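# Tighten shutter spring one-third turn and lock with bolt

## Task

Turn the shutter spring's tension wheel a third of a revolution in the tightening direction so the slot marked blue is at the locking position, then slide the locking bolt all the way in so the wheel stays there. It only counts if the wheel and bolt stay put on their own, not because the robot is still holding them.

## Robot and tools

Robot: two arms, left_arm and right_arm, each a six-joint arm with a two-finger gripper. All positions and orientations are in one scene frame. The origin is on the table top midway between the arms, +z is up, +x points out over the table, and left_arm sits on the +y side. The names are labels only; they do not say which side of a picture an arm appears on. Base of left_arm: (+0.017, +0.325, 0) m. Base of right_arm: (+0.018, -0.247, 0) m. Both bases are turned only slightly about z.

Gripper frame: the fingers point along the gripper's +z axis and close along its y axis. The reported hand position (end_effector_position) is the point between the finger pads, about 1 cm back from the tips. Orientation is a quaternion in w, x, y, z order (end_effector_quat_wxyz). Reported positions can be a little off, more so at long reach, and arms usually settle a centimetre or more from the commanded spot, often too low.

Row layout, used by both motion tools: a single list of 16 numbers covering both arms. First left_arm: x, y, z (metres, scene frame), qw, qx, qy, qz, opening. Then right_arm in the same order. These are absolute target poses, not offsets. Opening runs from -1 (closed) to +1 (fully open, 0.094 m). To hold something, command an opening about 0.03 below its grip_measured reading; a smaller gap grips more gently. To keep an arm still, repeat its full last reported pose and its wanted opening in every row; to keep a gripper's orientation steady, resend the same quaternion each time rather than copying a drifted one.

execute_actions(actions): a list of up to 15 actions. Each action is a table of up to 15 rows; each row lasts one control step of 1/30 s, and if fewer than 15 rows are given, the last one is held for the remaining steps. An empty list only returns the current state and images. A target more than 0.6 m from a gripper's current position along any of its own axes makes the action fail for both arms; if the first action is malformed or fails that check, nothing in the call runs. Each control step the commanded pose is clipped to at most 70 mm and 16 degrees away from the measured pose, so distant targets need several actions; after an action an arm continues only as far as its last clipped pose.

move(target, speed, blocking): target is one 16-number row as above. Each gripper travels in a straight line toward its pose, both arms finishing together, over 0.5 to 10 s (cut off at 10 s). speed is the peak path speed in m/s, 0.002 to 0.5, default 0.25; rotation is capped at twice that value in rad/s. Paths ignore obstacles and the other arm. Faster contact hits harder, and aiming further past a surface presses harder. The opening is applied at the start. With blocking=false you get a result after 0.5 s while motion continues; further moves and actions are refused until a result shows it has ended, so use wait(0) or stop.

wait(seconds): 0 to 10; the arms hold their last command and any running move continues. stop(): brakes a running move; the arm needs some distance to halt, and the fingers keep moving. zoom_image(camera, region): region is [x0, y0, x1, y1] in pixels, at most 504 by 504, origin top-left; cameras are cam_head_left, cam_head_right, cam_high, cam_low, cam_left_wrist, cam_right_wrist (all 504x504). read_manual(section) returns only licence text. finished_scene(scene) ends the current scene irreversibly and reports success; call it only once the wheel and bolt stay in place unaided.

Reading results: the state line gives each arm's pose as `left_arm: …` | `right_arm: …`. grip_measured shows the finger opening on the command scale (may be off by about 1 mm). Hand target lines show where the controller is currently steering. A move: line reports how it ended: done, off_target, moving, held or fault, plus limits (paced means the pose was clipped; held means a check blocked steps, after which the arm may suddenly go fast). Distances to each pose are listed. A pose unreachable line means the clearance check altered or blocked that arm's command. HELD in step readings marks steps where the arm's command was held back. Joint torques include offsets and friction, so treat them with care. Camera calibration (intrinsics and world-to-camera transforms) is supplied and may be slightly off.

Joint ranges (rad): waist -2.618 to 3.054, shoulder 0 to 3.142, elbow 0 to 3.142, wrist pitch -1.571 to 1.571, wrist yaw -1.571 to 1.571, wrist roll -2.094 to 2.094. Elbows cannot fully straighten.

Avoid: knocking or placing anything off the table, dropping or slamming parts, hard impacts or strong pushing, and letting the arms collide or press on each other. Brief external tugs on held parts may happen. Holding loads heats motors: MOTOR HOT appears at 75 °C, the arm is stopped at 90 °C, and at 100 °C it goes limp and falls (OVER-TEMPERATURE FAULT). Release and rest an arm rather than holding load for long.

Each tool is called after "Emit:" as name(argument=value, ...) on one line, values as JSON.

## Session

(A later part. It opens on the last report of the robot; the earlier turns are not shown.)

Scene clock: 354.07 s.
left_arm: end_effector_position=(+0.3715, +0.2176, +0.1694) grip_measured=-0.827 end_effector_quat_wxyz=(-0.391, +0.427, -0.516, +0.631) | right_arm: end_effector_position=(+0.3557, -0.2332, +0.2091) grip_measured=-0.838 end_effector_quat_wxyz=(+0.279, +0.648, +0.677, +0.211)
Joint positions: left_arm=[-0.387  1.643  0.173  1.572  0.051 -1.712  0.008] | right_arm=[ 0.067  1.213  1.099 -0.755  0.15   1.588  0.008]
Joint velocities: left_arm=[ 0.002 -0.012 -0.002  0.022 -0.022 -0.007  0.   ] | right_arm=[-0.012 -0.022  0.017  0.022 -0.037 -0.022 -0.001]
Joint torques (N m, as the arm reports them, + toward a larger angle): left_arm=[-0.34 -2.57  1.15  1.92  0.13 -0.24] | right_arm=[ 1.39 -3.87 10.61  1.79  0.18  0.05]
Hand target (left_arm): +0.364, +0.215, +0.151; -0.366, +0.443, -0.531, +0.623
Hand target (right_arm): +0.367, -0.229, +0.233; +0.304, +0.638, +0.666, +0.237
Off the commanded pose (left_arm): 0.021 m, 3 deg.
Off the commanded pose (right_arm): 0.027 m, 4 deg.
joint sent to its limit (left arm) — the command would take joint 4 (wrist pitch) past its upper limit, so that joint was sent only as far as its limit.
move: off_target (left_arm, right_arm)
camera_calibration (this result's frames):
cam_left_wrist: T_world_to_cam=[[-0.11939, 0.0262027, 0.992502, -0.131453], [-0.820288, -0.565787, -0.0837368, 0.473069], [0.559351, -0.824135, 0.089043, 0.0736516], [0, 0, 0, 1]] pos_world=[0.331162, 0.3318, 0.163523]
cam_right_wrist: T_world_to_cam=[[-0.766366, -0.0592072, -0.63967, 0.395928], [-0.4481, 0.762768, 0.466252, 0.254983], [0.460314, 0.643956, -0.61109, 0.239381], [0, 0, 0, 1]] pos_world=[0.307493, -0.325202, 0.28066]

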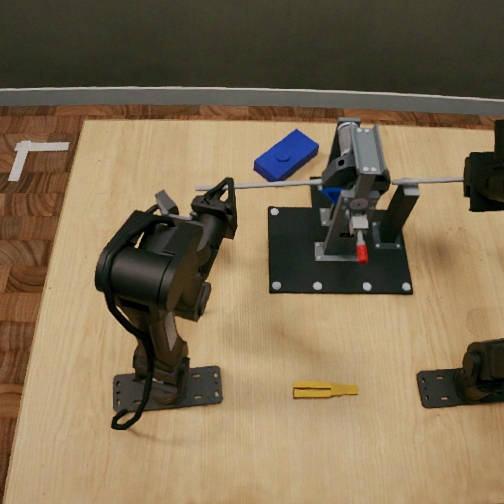

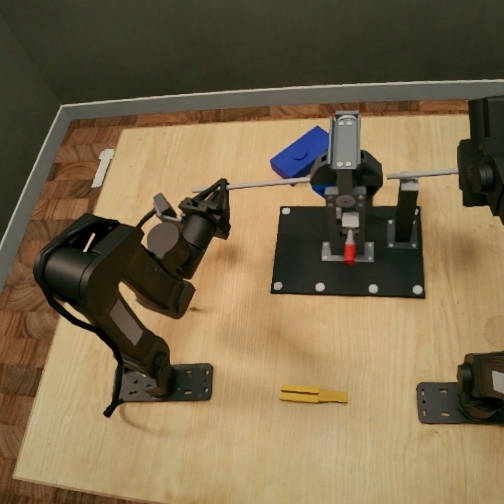

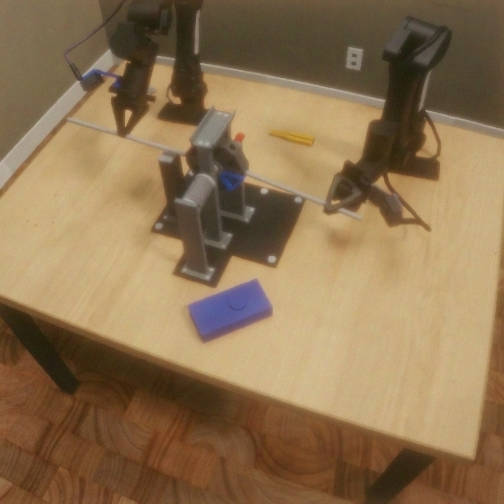

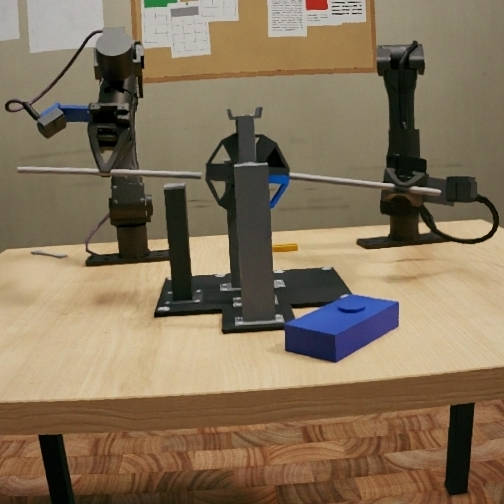

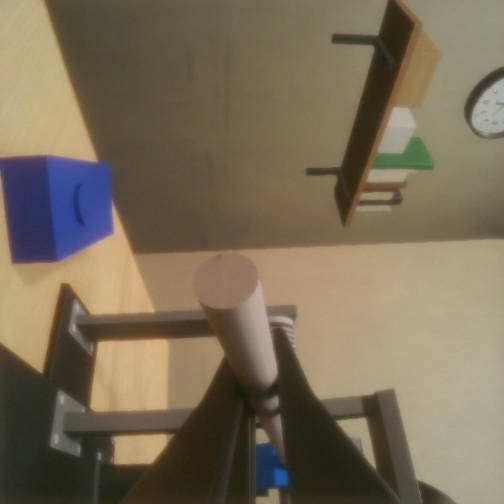

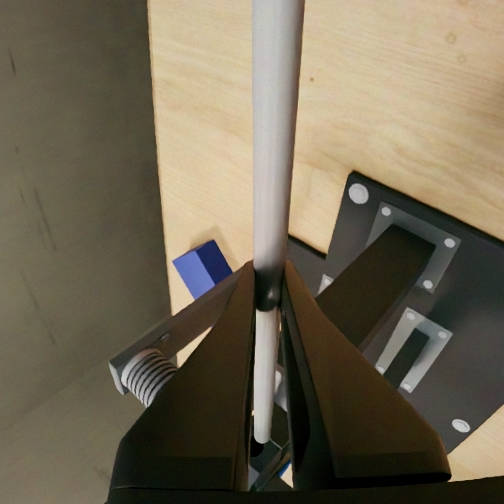

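Emit:
move(target=[0.364,0.215,0.15,0.3687,-0.4394,0.5266,-0.6275,-0.87,0.3715,-0.229,0.2324,0.3115,0.6355,0.6633,0.2428,-0.87], speed=0.05)

Emit:
zoom_image(camera="cam_low", region=[120,130,280,210])

Emit:
zoom_image(camera="cam_right_wrist", region=[190,370,330,500])

Scene clock: 364.90 s.
left_arm: end_effector_position=(+0.3715, +0.2176, +0.1694) grip_measured=-0.827 end_effector_quat_wxyz=(-0.391, +0.427, -0.516, +0.631) | right_arm: end_effector_position=(+0.3612, -0.2328, +0.2140) grip_measured=-0.838 end_effector_quat_wxyz=(+0.288, +0.645, +0.672, +0.222)
Joint positions: left_arm=[-0.387  1.643  0.173  1.572  0.051 -1.712  0.008] | right_arm=[ 0.067  1.213  1.099 -0.726  0.152  1.588  0.008]
Joint velocities: left_arm=[ 0.002 -0.002 -0.012  0.007 -0.022  0.007  0.   ] | right_arm=[-0.002 -0.002 -0.007 -0.007  0.037 -0.022  0.   ]
Joint torques (N m, as the arm reports them, + toward a larger angle): left_arm=[-0.32 -2.62  1.16  1.91  0.12 -0.25] | right_arm=[ 1.3  -3.99  9.31  1.87  0.19  0.02]
Hand target (left_arm): +0.364, +0.215, +0.151; -0.366, +0.443, -0.531, +0.623
Hand target (right_arm): +0.371, -0.229, +0.232; +0.311, +0.636, +0.663, +0.243
Off the commanded pose (left_arm): 0.021 m, 3 deg.
Off the commanded pose (right_arm): 0.021 m, 4 deg.
joint sent to its limit (left arm) — the command would take joint 4 (wrist pitch) past its upper limit, so that joint was sent only as far as its limit.
move: off_target (left_arm, right_arm)
camera_calibration (this result's frames):
cam_left_wrist: T_world_to_cam=[[-0.11939, 0.0262027, 0.992502, -0.131453], [-0.820288, -0.565787, -0.0837368, 0.473069], [0.559351, -0.824135, 0.089043, 0.0736516], [0, 0, 0, 1]] pos_world=[0.331162, 0.3318, 0.163523]
cam_right_wrist: T_world_to_cam=[[-0.747095, -0.056561, -0.662307, 0.401767], [-0.460804, 0.762169, 0.454706, 0.261827], [0.479071, 0.644902, -0.595476, 0.229669], [0, 0, 0, 1]] pos_world=[0.310781, -0.324946, 0.283801]

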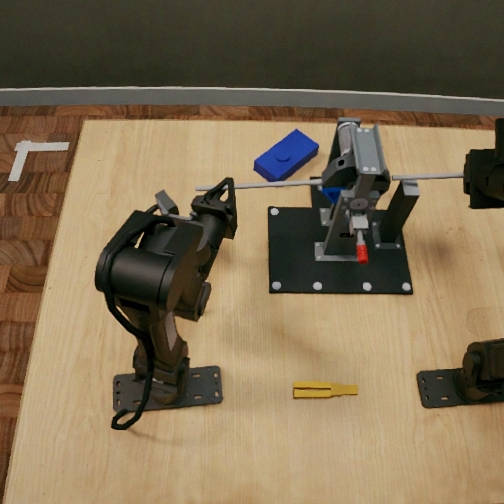

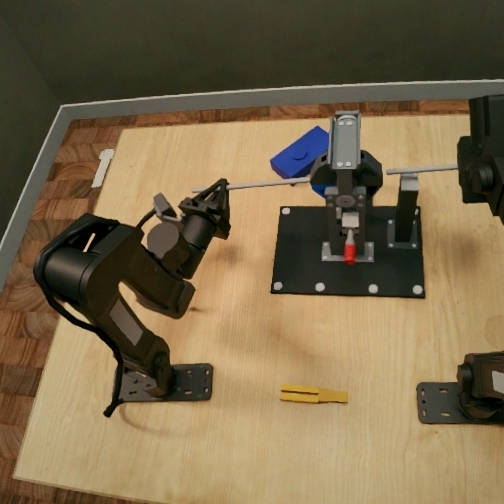

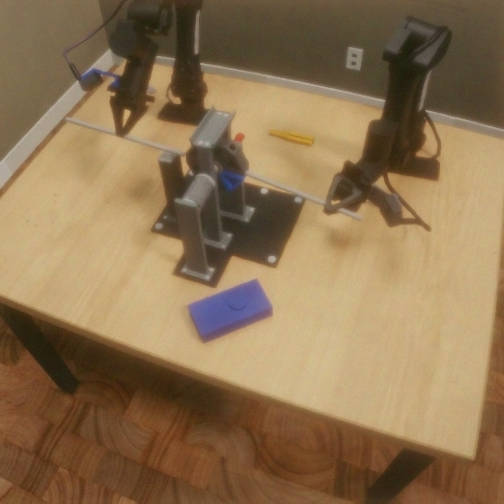

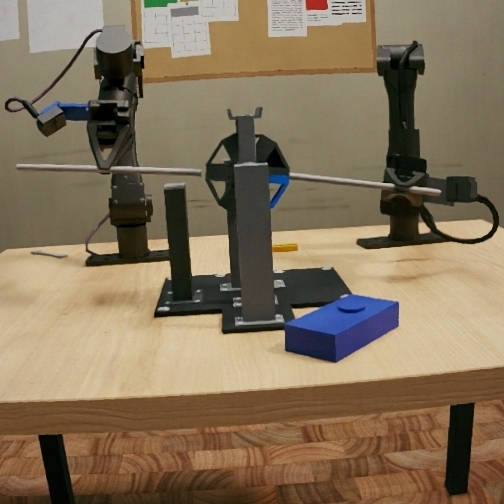

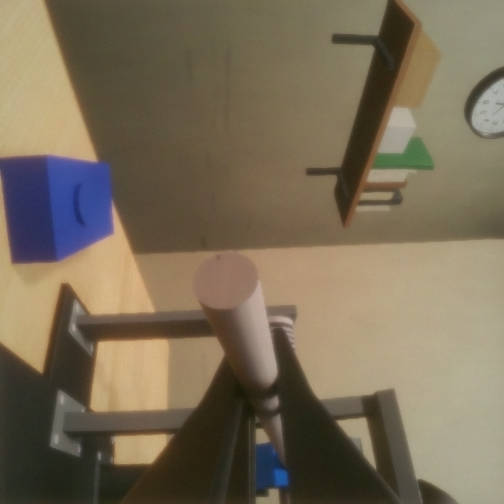

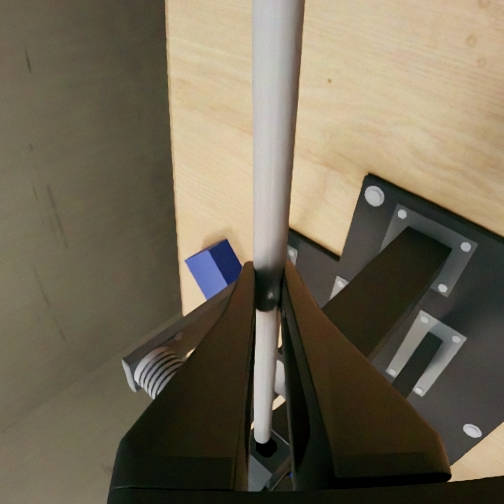

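Region (120, 130, 280, 210) of cam_low's 504x504 image, scaled by 3.150, with more detail than that image has.

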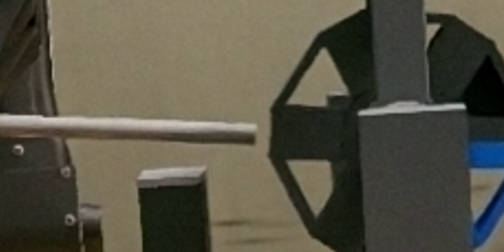

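Region (190, 370, 330, 500) of cam_right_wrist's 504x504 image, scaled by 3.600, with more detail than that image has; it fills the top 468 rows of this view, and the rest is white.

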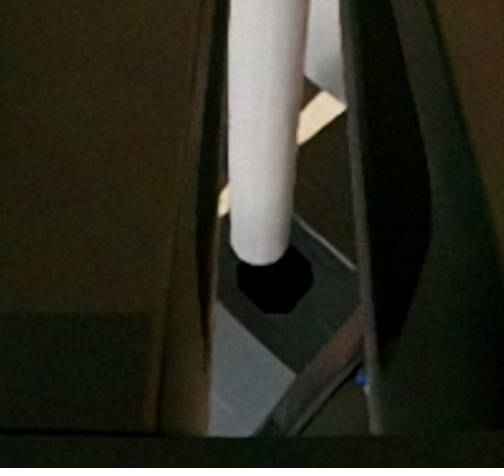

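Emit:
move(target=[0.364,0.215,0.15,0.3687,-0.4394,0.5266,-0.6275,-0.87,0.368,-0.214,0.2324,0.3115,0.6355,0.6633,0.2428,-0.87], speed=0.02)

Emit:
zoom_image(camera="cam_low", region=[120,130,280,210])

Emit:
zoom_image(camera="cam_right_wrist", region=[190,370,330,500])

Scene clock: 374.13 s.
left_arm: end_effector_position=(+0.3715, +0.2176, +0.1694) grip_measured=-0.827 end_effector_quat_wxyz=(-0.391, +0.427, -0.516, +0.631) | right_arm: end_effector_position=(+0.3584, -0.2249, +0.2142) grip_measured=-0.838 end_effector_quat_wxyz=(+0.300, +0.647, +0.669, +0.210)
Joint positions: left_arm=[-0.387  1.643  0.173  1.572  0.051 -1.712  0.008] | right_arm=[ 0.13   1.213  1.099 -0.736  0.228  1.631  0.008]
Joint velocities: left_arm=[ 0.012  0.002 -0.012 -0.007 -0.022 -0.066  0.   ] | right_arm=[ 0.007  0.007 -0.007  0.007 -0.007 -0.051 -0.001]
Joint torques (N m, as the arm reports them, + toward a larger angle): left_arm=[-0.34 -2.61  1.19  1.92  0.12 -0.25] | right_arm=[ 1.74 -4.19  9.35  1.86 -0.03  0.07]
Hand target (left_arm): +0.364, +0.215, +0.151; -0.366, +0.443, -0.531, +0.623
Hand target (right_arm): +0.367, -0.214, +0.233; +0.312, +0.635, +0.663, +0.243
Off the commanded pose (left_arm): 0.021 m, 3 deg.
Off the commanded pose (right_arm): 0.023 m, 4 deg.
joint sent to its limit (left arm) — the command would take joint 4 (wrist pitch) past its upper limit, so that joint was sent only as far as its limit.
move: off_target (left_arm, right_arm)
camera_calibration (this result's frames):
cam_left_wrist: T_world_to_cam=[[-0.11939, 0.0262027, 0.992502, -0.131453], [-0.820288, -0.565787, -0.0837368, 0.473069], [0.559351, -0.824135, 0.089043, 0.0736516], [0, 0, 0, 1]] pos_world=[0.331162, 0.3318, 0.163523]
cam_right_wrist: T_world_to_cam=[[-0.747037, -0.0616151, -0.66192, 0.39901], [-0.44693, 0.783646, 0.431455, 0.259286], [0.492127, 0.618145, -0.61295, 0.219078], [0, 0, 0, 1]] pos_world=[0.306144, -0.314025, 0.286526]

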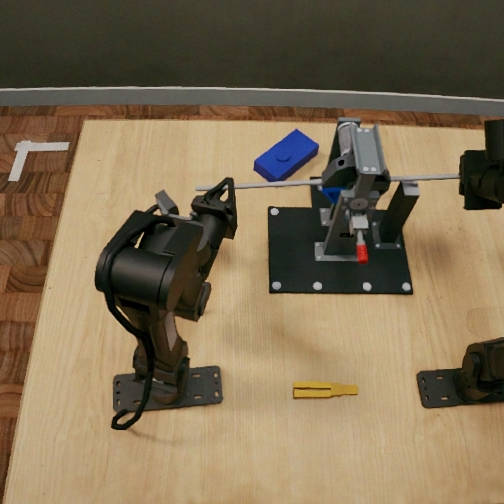

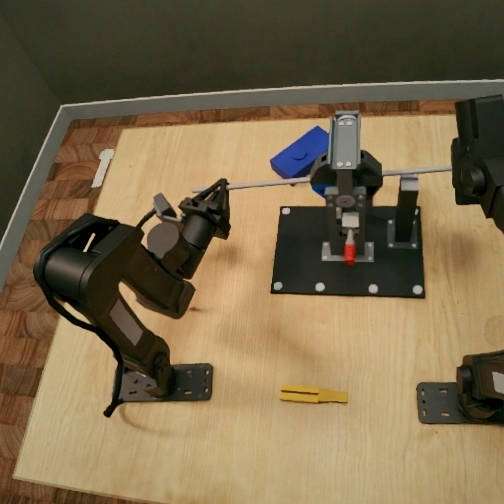

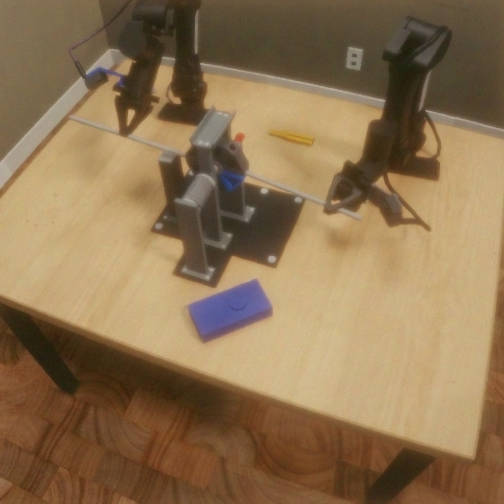

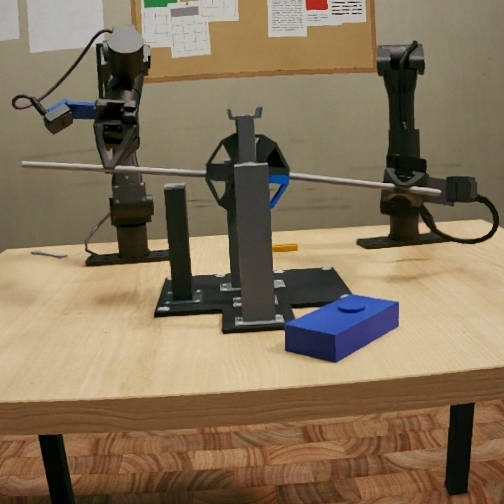

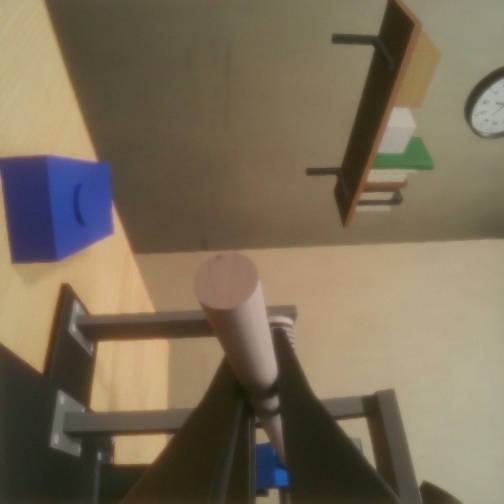

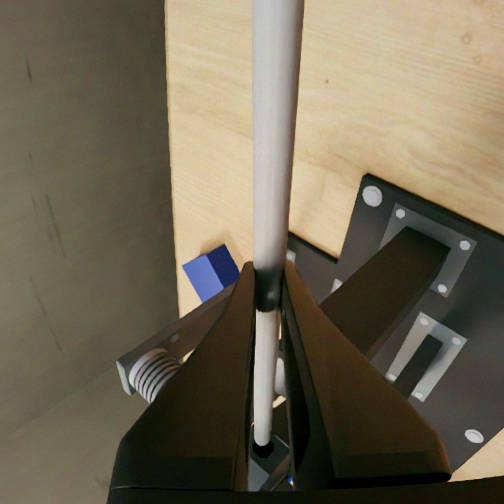

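Region (120, 130, 280, 210) of cam_low's 504x504 image, scaled by 3.150, with more detail than that image has.

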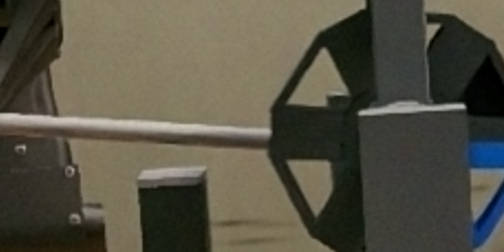

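Region (190, 370, 330, 500) of cam_right_wrist's 504x504 image, scaled by 3.600, with more detail than that image has; it fills the top 468 rows of this view, and the rest is white.

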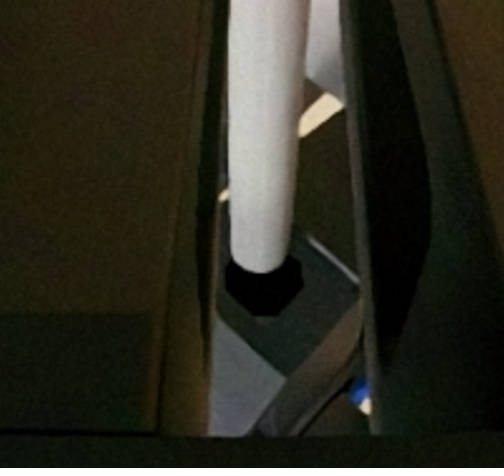

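Emit:
move(target=[0.364,0.215,0.15,0.3687,-0.4394,0.5266,-0.6275,-0.87,0.368,-0.222,0.2324,0.2982,0.6306,0.6695,0.2555,-0.87], speed=0.03)

Emit:
zoom_image(camera="cam_low", region=[120,130,280,210])

Emit:
zoom_image(camera="cam_right_wrist", region=[190,370,330,500])

Scene clock: 383.83 s.
left_arm: end_effector_position=(+0.3715, +0.2176, +0.1694) grip_measured=-0.827 end_effector_quat_wxyz=(-0.391, +0.427, -0.516, +0.631) | right_arm: end_effector_position=(+0.3588, -0.2254, +0.2123) grip_measured=-0.838 end_effector_quat_wxyz=(+0.282, +0.643, +0.677, +0.222)
Joint positions: left_arm=[-0.387  1.643  0.173  1.572  0.051 -1.712  0.008] | right_arm=[ 0.09   1.213  1.099 -0.736  0.155  1.602  0.008]
Joint velocities: left_arm=[-0.007 -0.002 -0.007  0.007  0.007 -0.037  0.   ] | right_arm=[-0.012  0.007  0.002 -0.037 -0.051 -0.007 -0.   ]
Joint torques (N m, as the arm reports them, + toward a larger angle): left_arm=[-0.37 -2.58  1.14  1.92  0.13 -0.25] | right_arm=[-0.61 -4.99  8.92  1.9  -0.1  -0.14]
Hand target (left_arm): +0.364, +0.215, +0.151; -0.366, +0.443, -0.531, +0.623
Hand target (right_arm): +0.367, -0.222, +0.232; +0.298, +0.631, +0.669, +0.255
Off the commanded pose (left_arm): 0.021 m, 3 deg.
Off the commanded pose (right_arm): 0.022 m, 5 deg.
joint sent to its limit (left arm) — the command would take joint 4 (wrist pitch) past its upper limit, so that joint was sent only as far as its limit.
move: off_target (left_arm, right_arm)
camera_calibration (this result's frames):
cam_left_wrist: T_world_to_cam=[[-0.11939, 0.0262027, 0.992502, -0.131453], [-0.820288, -0.565787, -0.0837368, 0.473069], [0.559351, -0.824135, 0.089043, 0.0736516], [0, 0, 0, 1]] pos_world=[0.331162, 0.3318, 0.163523]
cam_right_wrist: T_world_to_cam=[[-0.752604, -0.0614983, -0.655595, 0.398738], [-0.465372, 0.754054, 0.463499, 0.253842], [0.46585, 0.653927, -0.596124, 0.231964], [0, 0, 0, 1]] pos_world=[0.310163, -0.318576, 0.282034]

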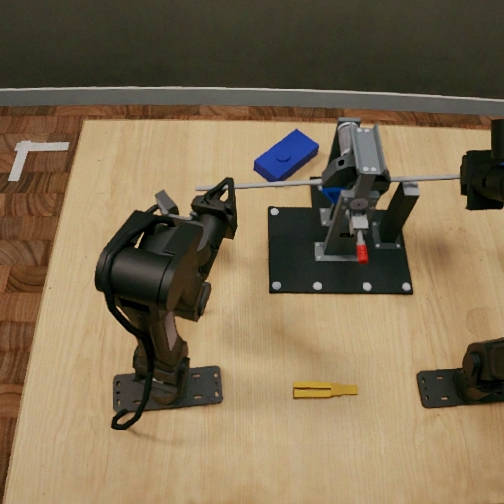

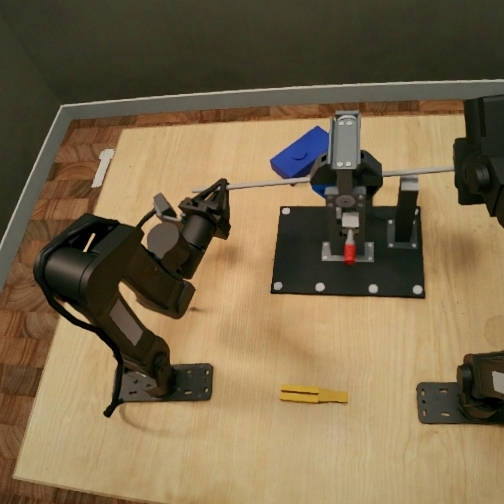

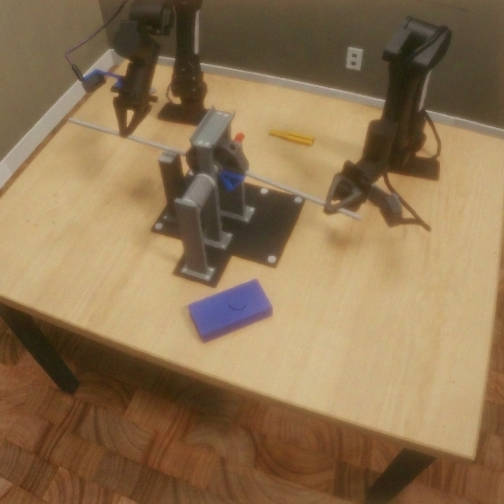

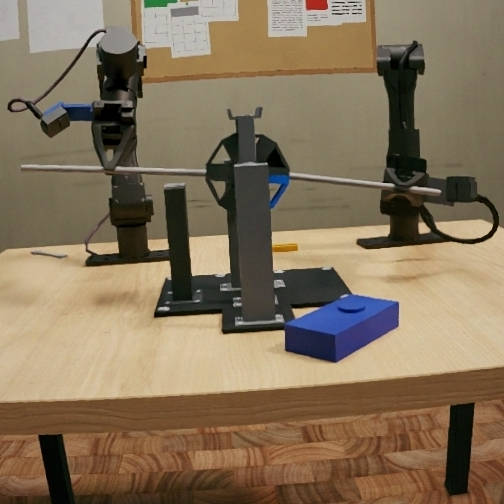

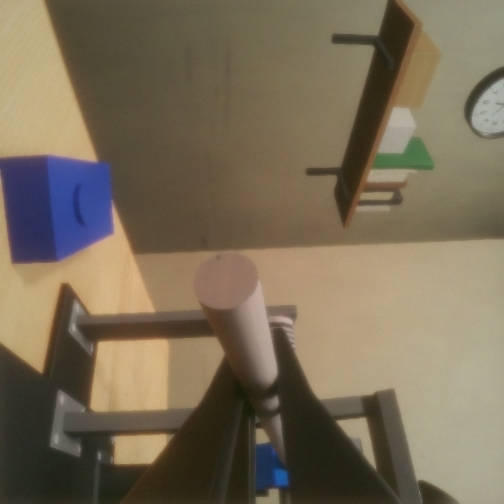

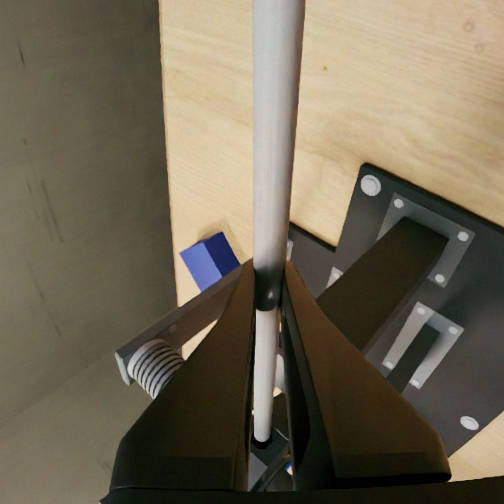

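Region (120, 130, 280, 210) of cam_low's 504x504 image, scaled by 3.150, with more detail than that image has.

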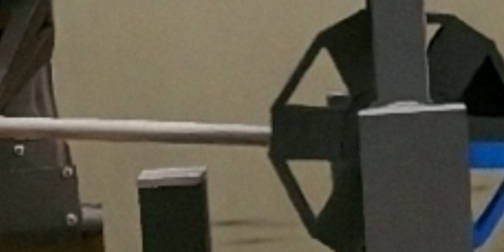

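Region (190, 370, 330, 500) of cam_right_wrist's 504x504 image, scaled by 3.600, with more detail than that image has; it fills the top 468 rows of this view, and the rest is white.

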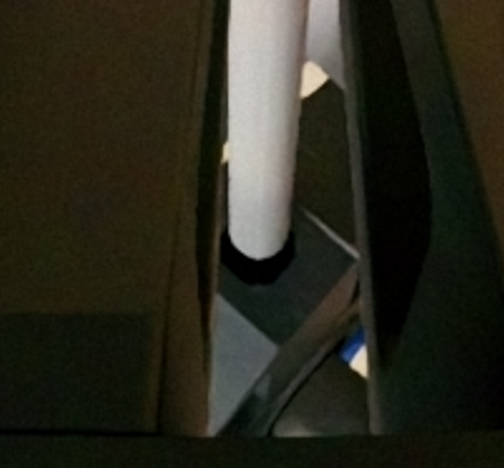

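Emit:
move(target=[0.364,0.215,0.15,0.3687,-0.4394,0.5266,-0.6275,-0.87,0.368,-0.219,0.2324,0.2882,0.6268,0.674,0.265,-0.87], speed=0.03)

Emit:
zoom_image(camera="cam_right_wrist", region=[190,370,330,500])

Scene clock: 390.97 s.
left_arm: end_effector_position=(+0.3715, +0.2176, +0.1694) grip_measured=-0.827 end_effector_quat_wxyz=(-0.391, +0.427, -0.516, +0.631) | right_arm: end_effector_position=(+0.3592, -0.2204, +0.2119) grip_measured=-0.838 end_effector_quat_wxyz=(+0.267, +0.638, +0.683, +0.236)
Joint positions: left_arm=[-0.387  1.643  0.173  1.572  0.051 -1.712  0.008] | right_arm=[ 0.078  1.213  1.099 -0.733  0.102  1.592  0.008]
Joint velocities: left_arm=[-0.007  0.017  0.007  0.022  0.051 -0.007  0.   ] | right_arm=[-0.012 -0.012  0.002 -0.022 -0.022  0.066  0.   ]
Joint torques (N m, as the arm reports them, + toward a larger angle): left_arm=[-0.34 -2.61  1.15  1.92  0.13 -0.24] | right_arm=[-0.46 -4.97  8.96  1.89 -0.05 -0.12]
Hand target (left_arm): +0.364, +0.215, +0.151; -0.366, +0.443, -0.531, +0.623
Hand target (right_arm): +0.368, -0.219, +0.232; +0.288, +0.627, +0.674, +0.265
Off the commanded pose (left_arm): 0.021 m, 3 deg.
Off the commanded pose (right_arm): 0.022 m, 4 deg.
joint sent to its limit (left arm) — the command would take joint 4 (wrist pitch) past its upper limit, so that joint was sent only as far as its limit.
move: off_target (left_arm, right_arm)
camera_calibration (this result's frames):
cam_left_wrist: T_world_to_cam=[[-0.119269, 0.0265643, 0.992507, -0.131578], [-0.82032, -0.565786, -0.083434, 0.473029], [0.55933, -0.824124, 0.0892717, 0.0736184], [0, 0, 0, 1]] pos_world=[0.331166, 0.331799, 0.163487]
cam_right_wrist: T_world_to_cam=[[-0.752514, -0.061757, -0.655674, 0.399023], [-0.485608, 0.724556, 0.489085, 0.245759], [0.444868, 0.686444, -0.575228, 0.238511], [0, 0, 0, 1]] pos_world=[0.313507, -0.317148, 0.27863]

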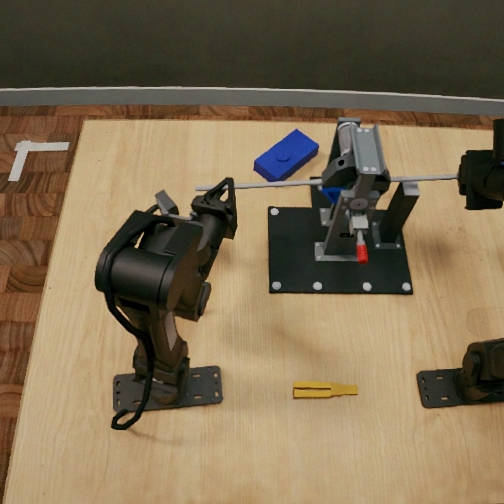

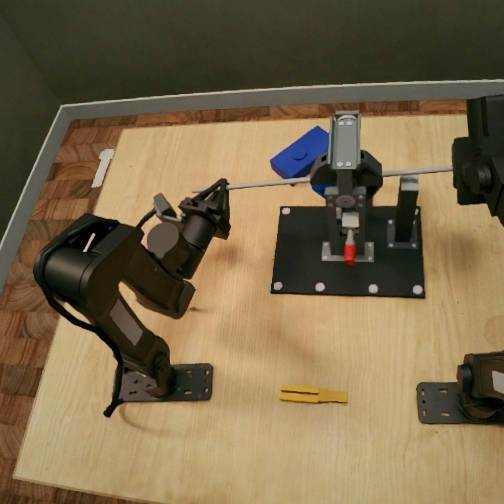

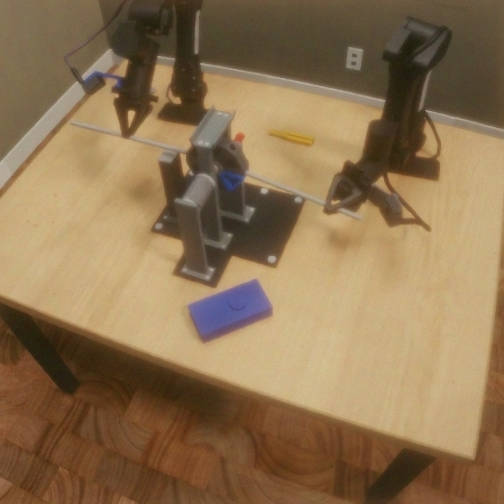

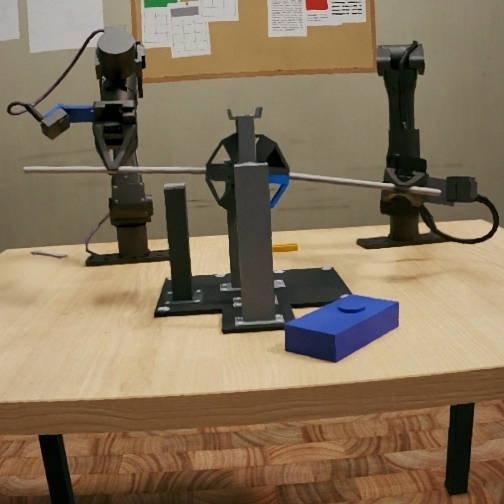

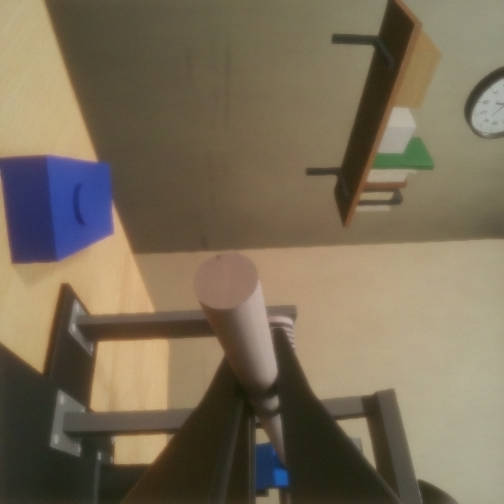

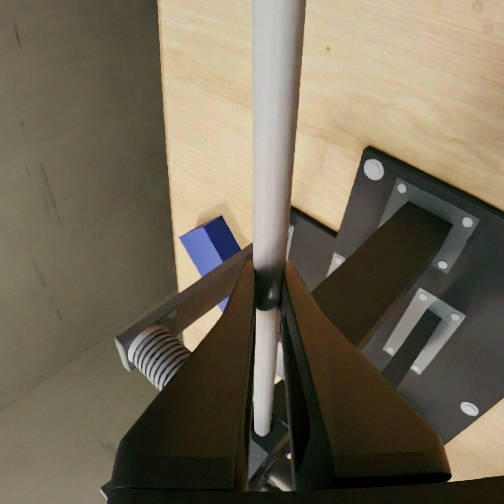

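Region (190, 370, 330, 500) of cam_right_wrist's 504x504 image, scaled by 3.600, with more detail than that image has; it fills the top 468 rows of this view, and the rest is white.

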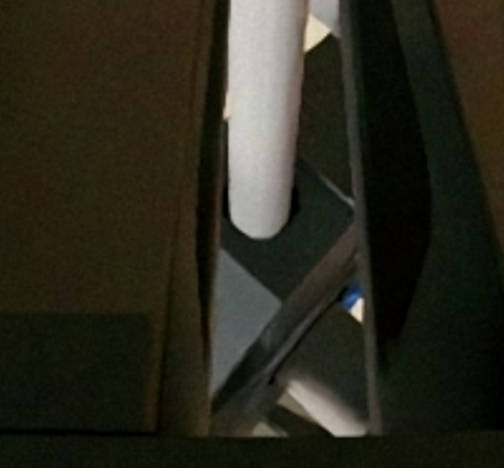

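The tip has entered. Pushing in to full depth.

Emit:
move(target=[0.364,0.215,0.15,0.3687,-0.4394,0.5266,-0.6275,-0.87,0.363,-0.18,0.229,0.2982,0.6306,0.6695,0.2555,-0.87], speed=0.025)

Scene clock: 396.30 s.
left_arm: end_effector_position=(+0.3715, +0.2176, +0.1694) grip_measured=-0.827 end_effector_quat_wxyz=(-0.391, +0.427, -0.516, +0.631) | right_arm: end_effector_position=(+0.3551, -0.1842, +0.2130) grip_measured=-0.838 end_effector_quat_wxyz=(+0.283, +0.636, +0.679, +0.234)
Joint positions: left_arm=[-0.387  1.643  0.173  1.572  0.051 -1.712  0.008] | right_arm=[ 0.26   1.222  1.099 -0.73   0.25   1.721  0.008]
Joint velocities: left_arm=[ 0.012  0.002 -0.007  0.022 -0.022 -0.051  0.001] | right_arm=[ 0.002 -0.012 -0.007  0.066  0.007  0.007 -0.001]
Joint torques (N m, as the arm reports them, + toward a larger angle): left_arm=[-0.32 -2.59  1.15  1.91  0.14 -0.24] | right_arm=[ 1.15 -3.96  9.2   1.77  0.26  0.02]
Hand target (left_arm): +0.364, +0.215, +0.151; -0.366, +0.443, -0.531, +0.623
Hand target (right_arm): +0.363, -0.180, +0.229; +0.299, +0.630, +0.669, +0.256
Off the commanded pose (left_arm): 0.021 m, 3 deg.
Off the commanded pose (right_arm): 0.018 m, 3 deg.
joint sent to its limit (left arm) — the command would take joint 4 (wrist pitch) past its upper limit, so that joint was sent only as far as its limit.
move: off_target (left_arm, right_arm)
camera_calibration (this result's frames):
cam_left_wrist: T_world_to_cam=[[-0.11939, 0.0262027, 0.992502, -0.131453], [-0.820288, -0.565787, -0.0837368, 0.473069], [0.559351, -0.824135, 0.089043, 0.0736516], [0, 0, 0, 1]] pos_world=[0.331162, 0.3318, 0.163523]
cam_right_wrist: T_world_to_cam=[[-0.73838, -0.069026, -0.670843, 0.395782], [-0.4886, 0.740398, 0.461607, 0.226773], [0.464828, 0.668615, -0.580421, 0.206859], [0, 0, 0, 1]] pos_world=[0.306885, -0.278892, 0.280893]

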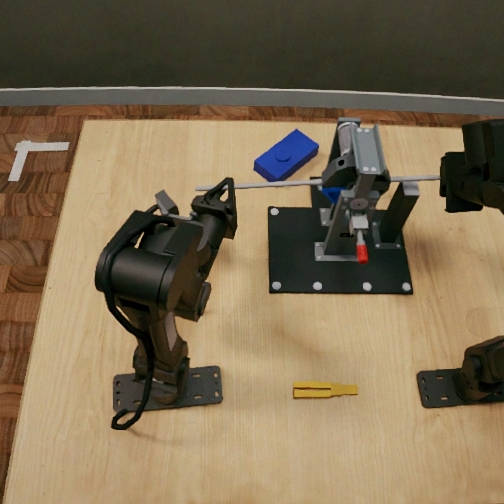

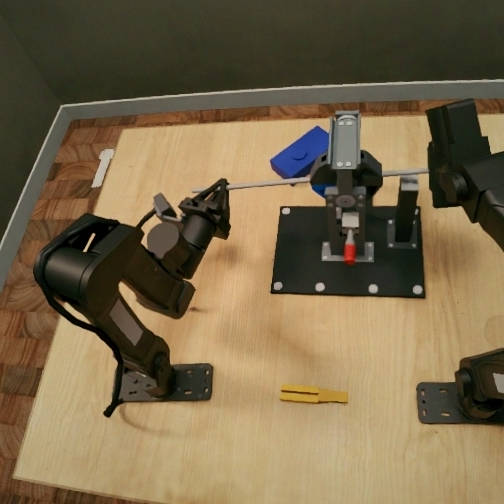

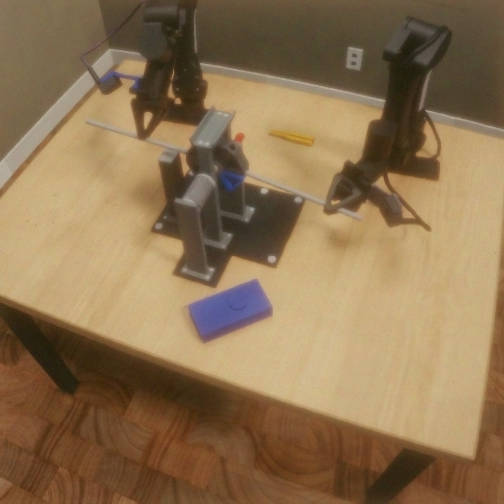

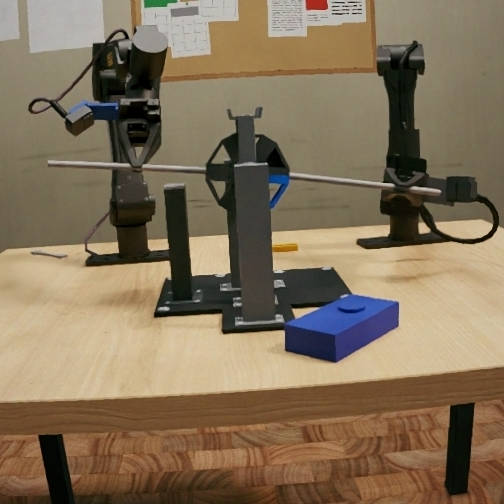

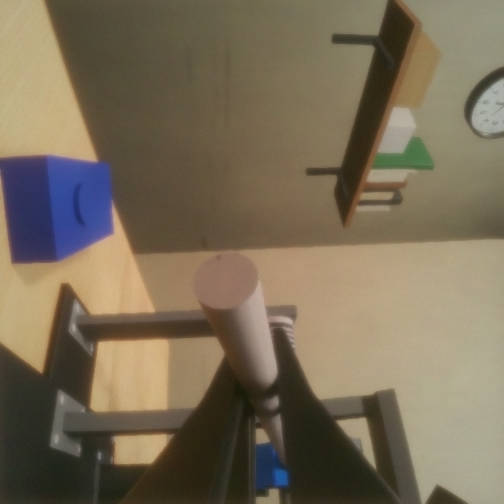

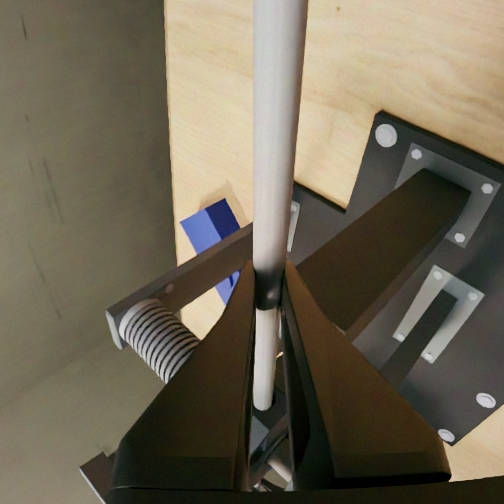

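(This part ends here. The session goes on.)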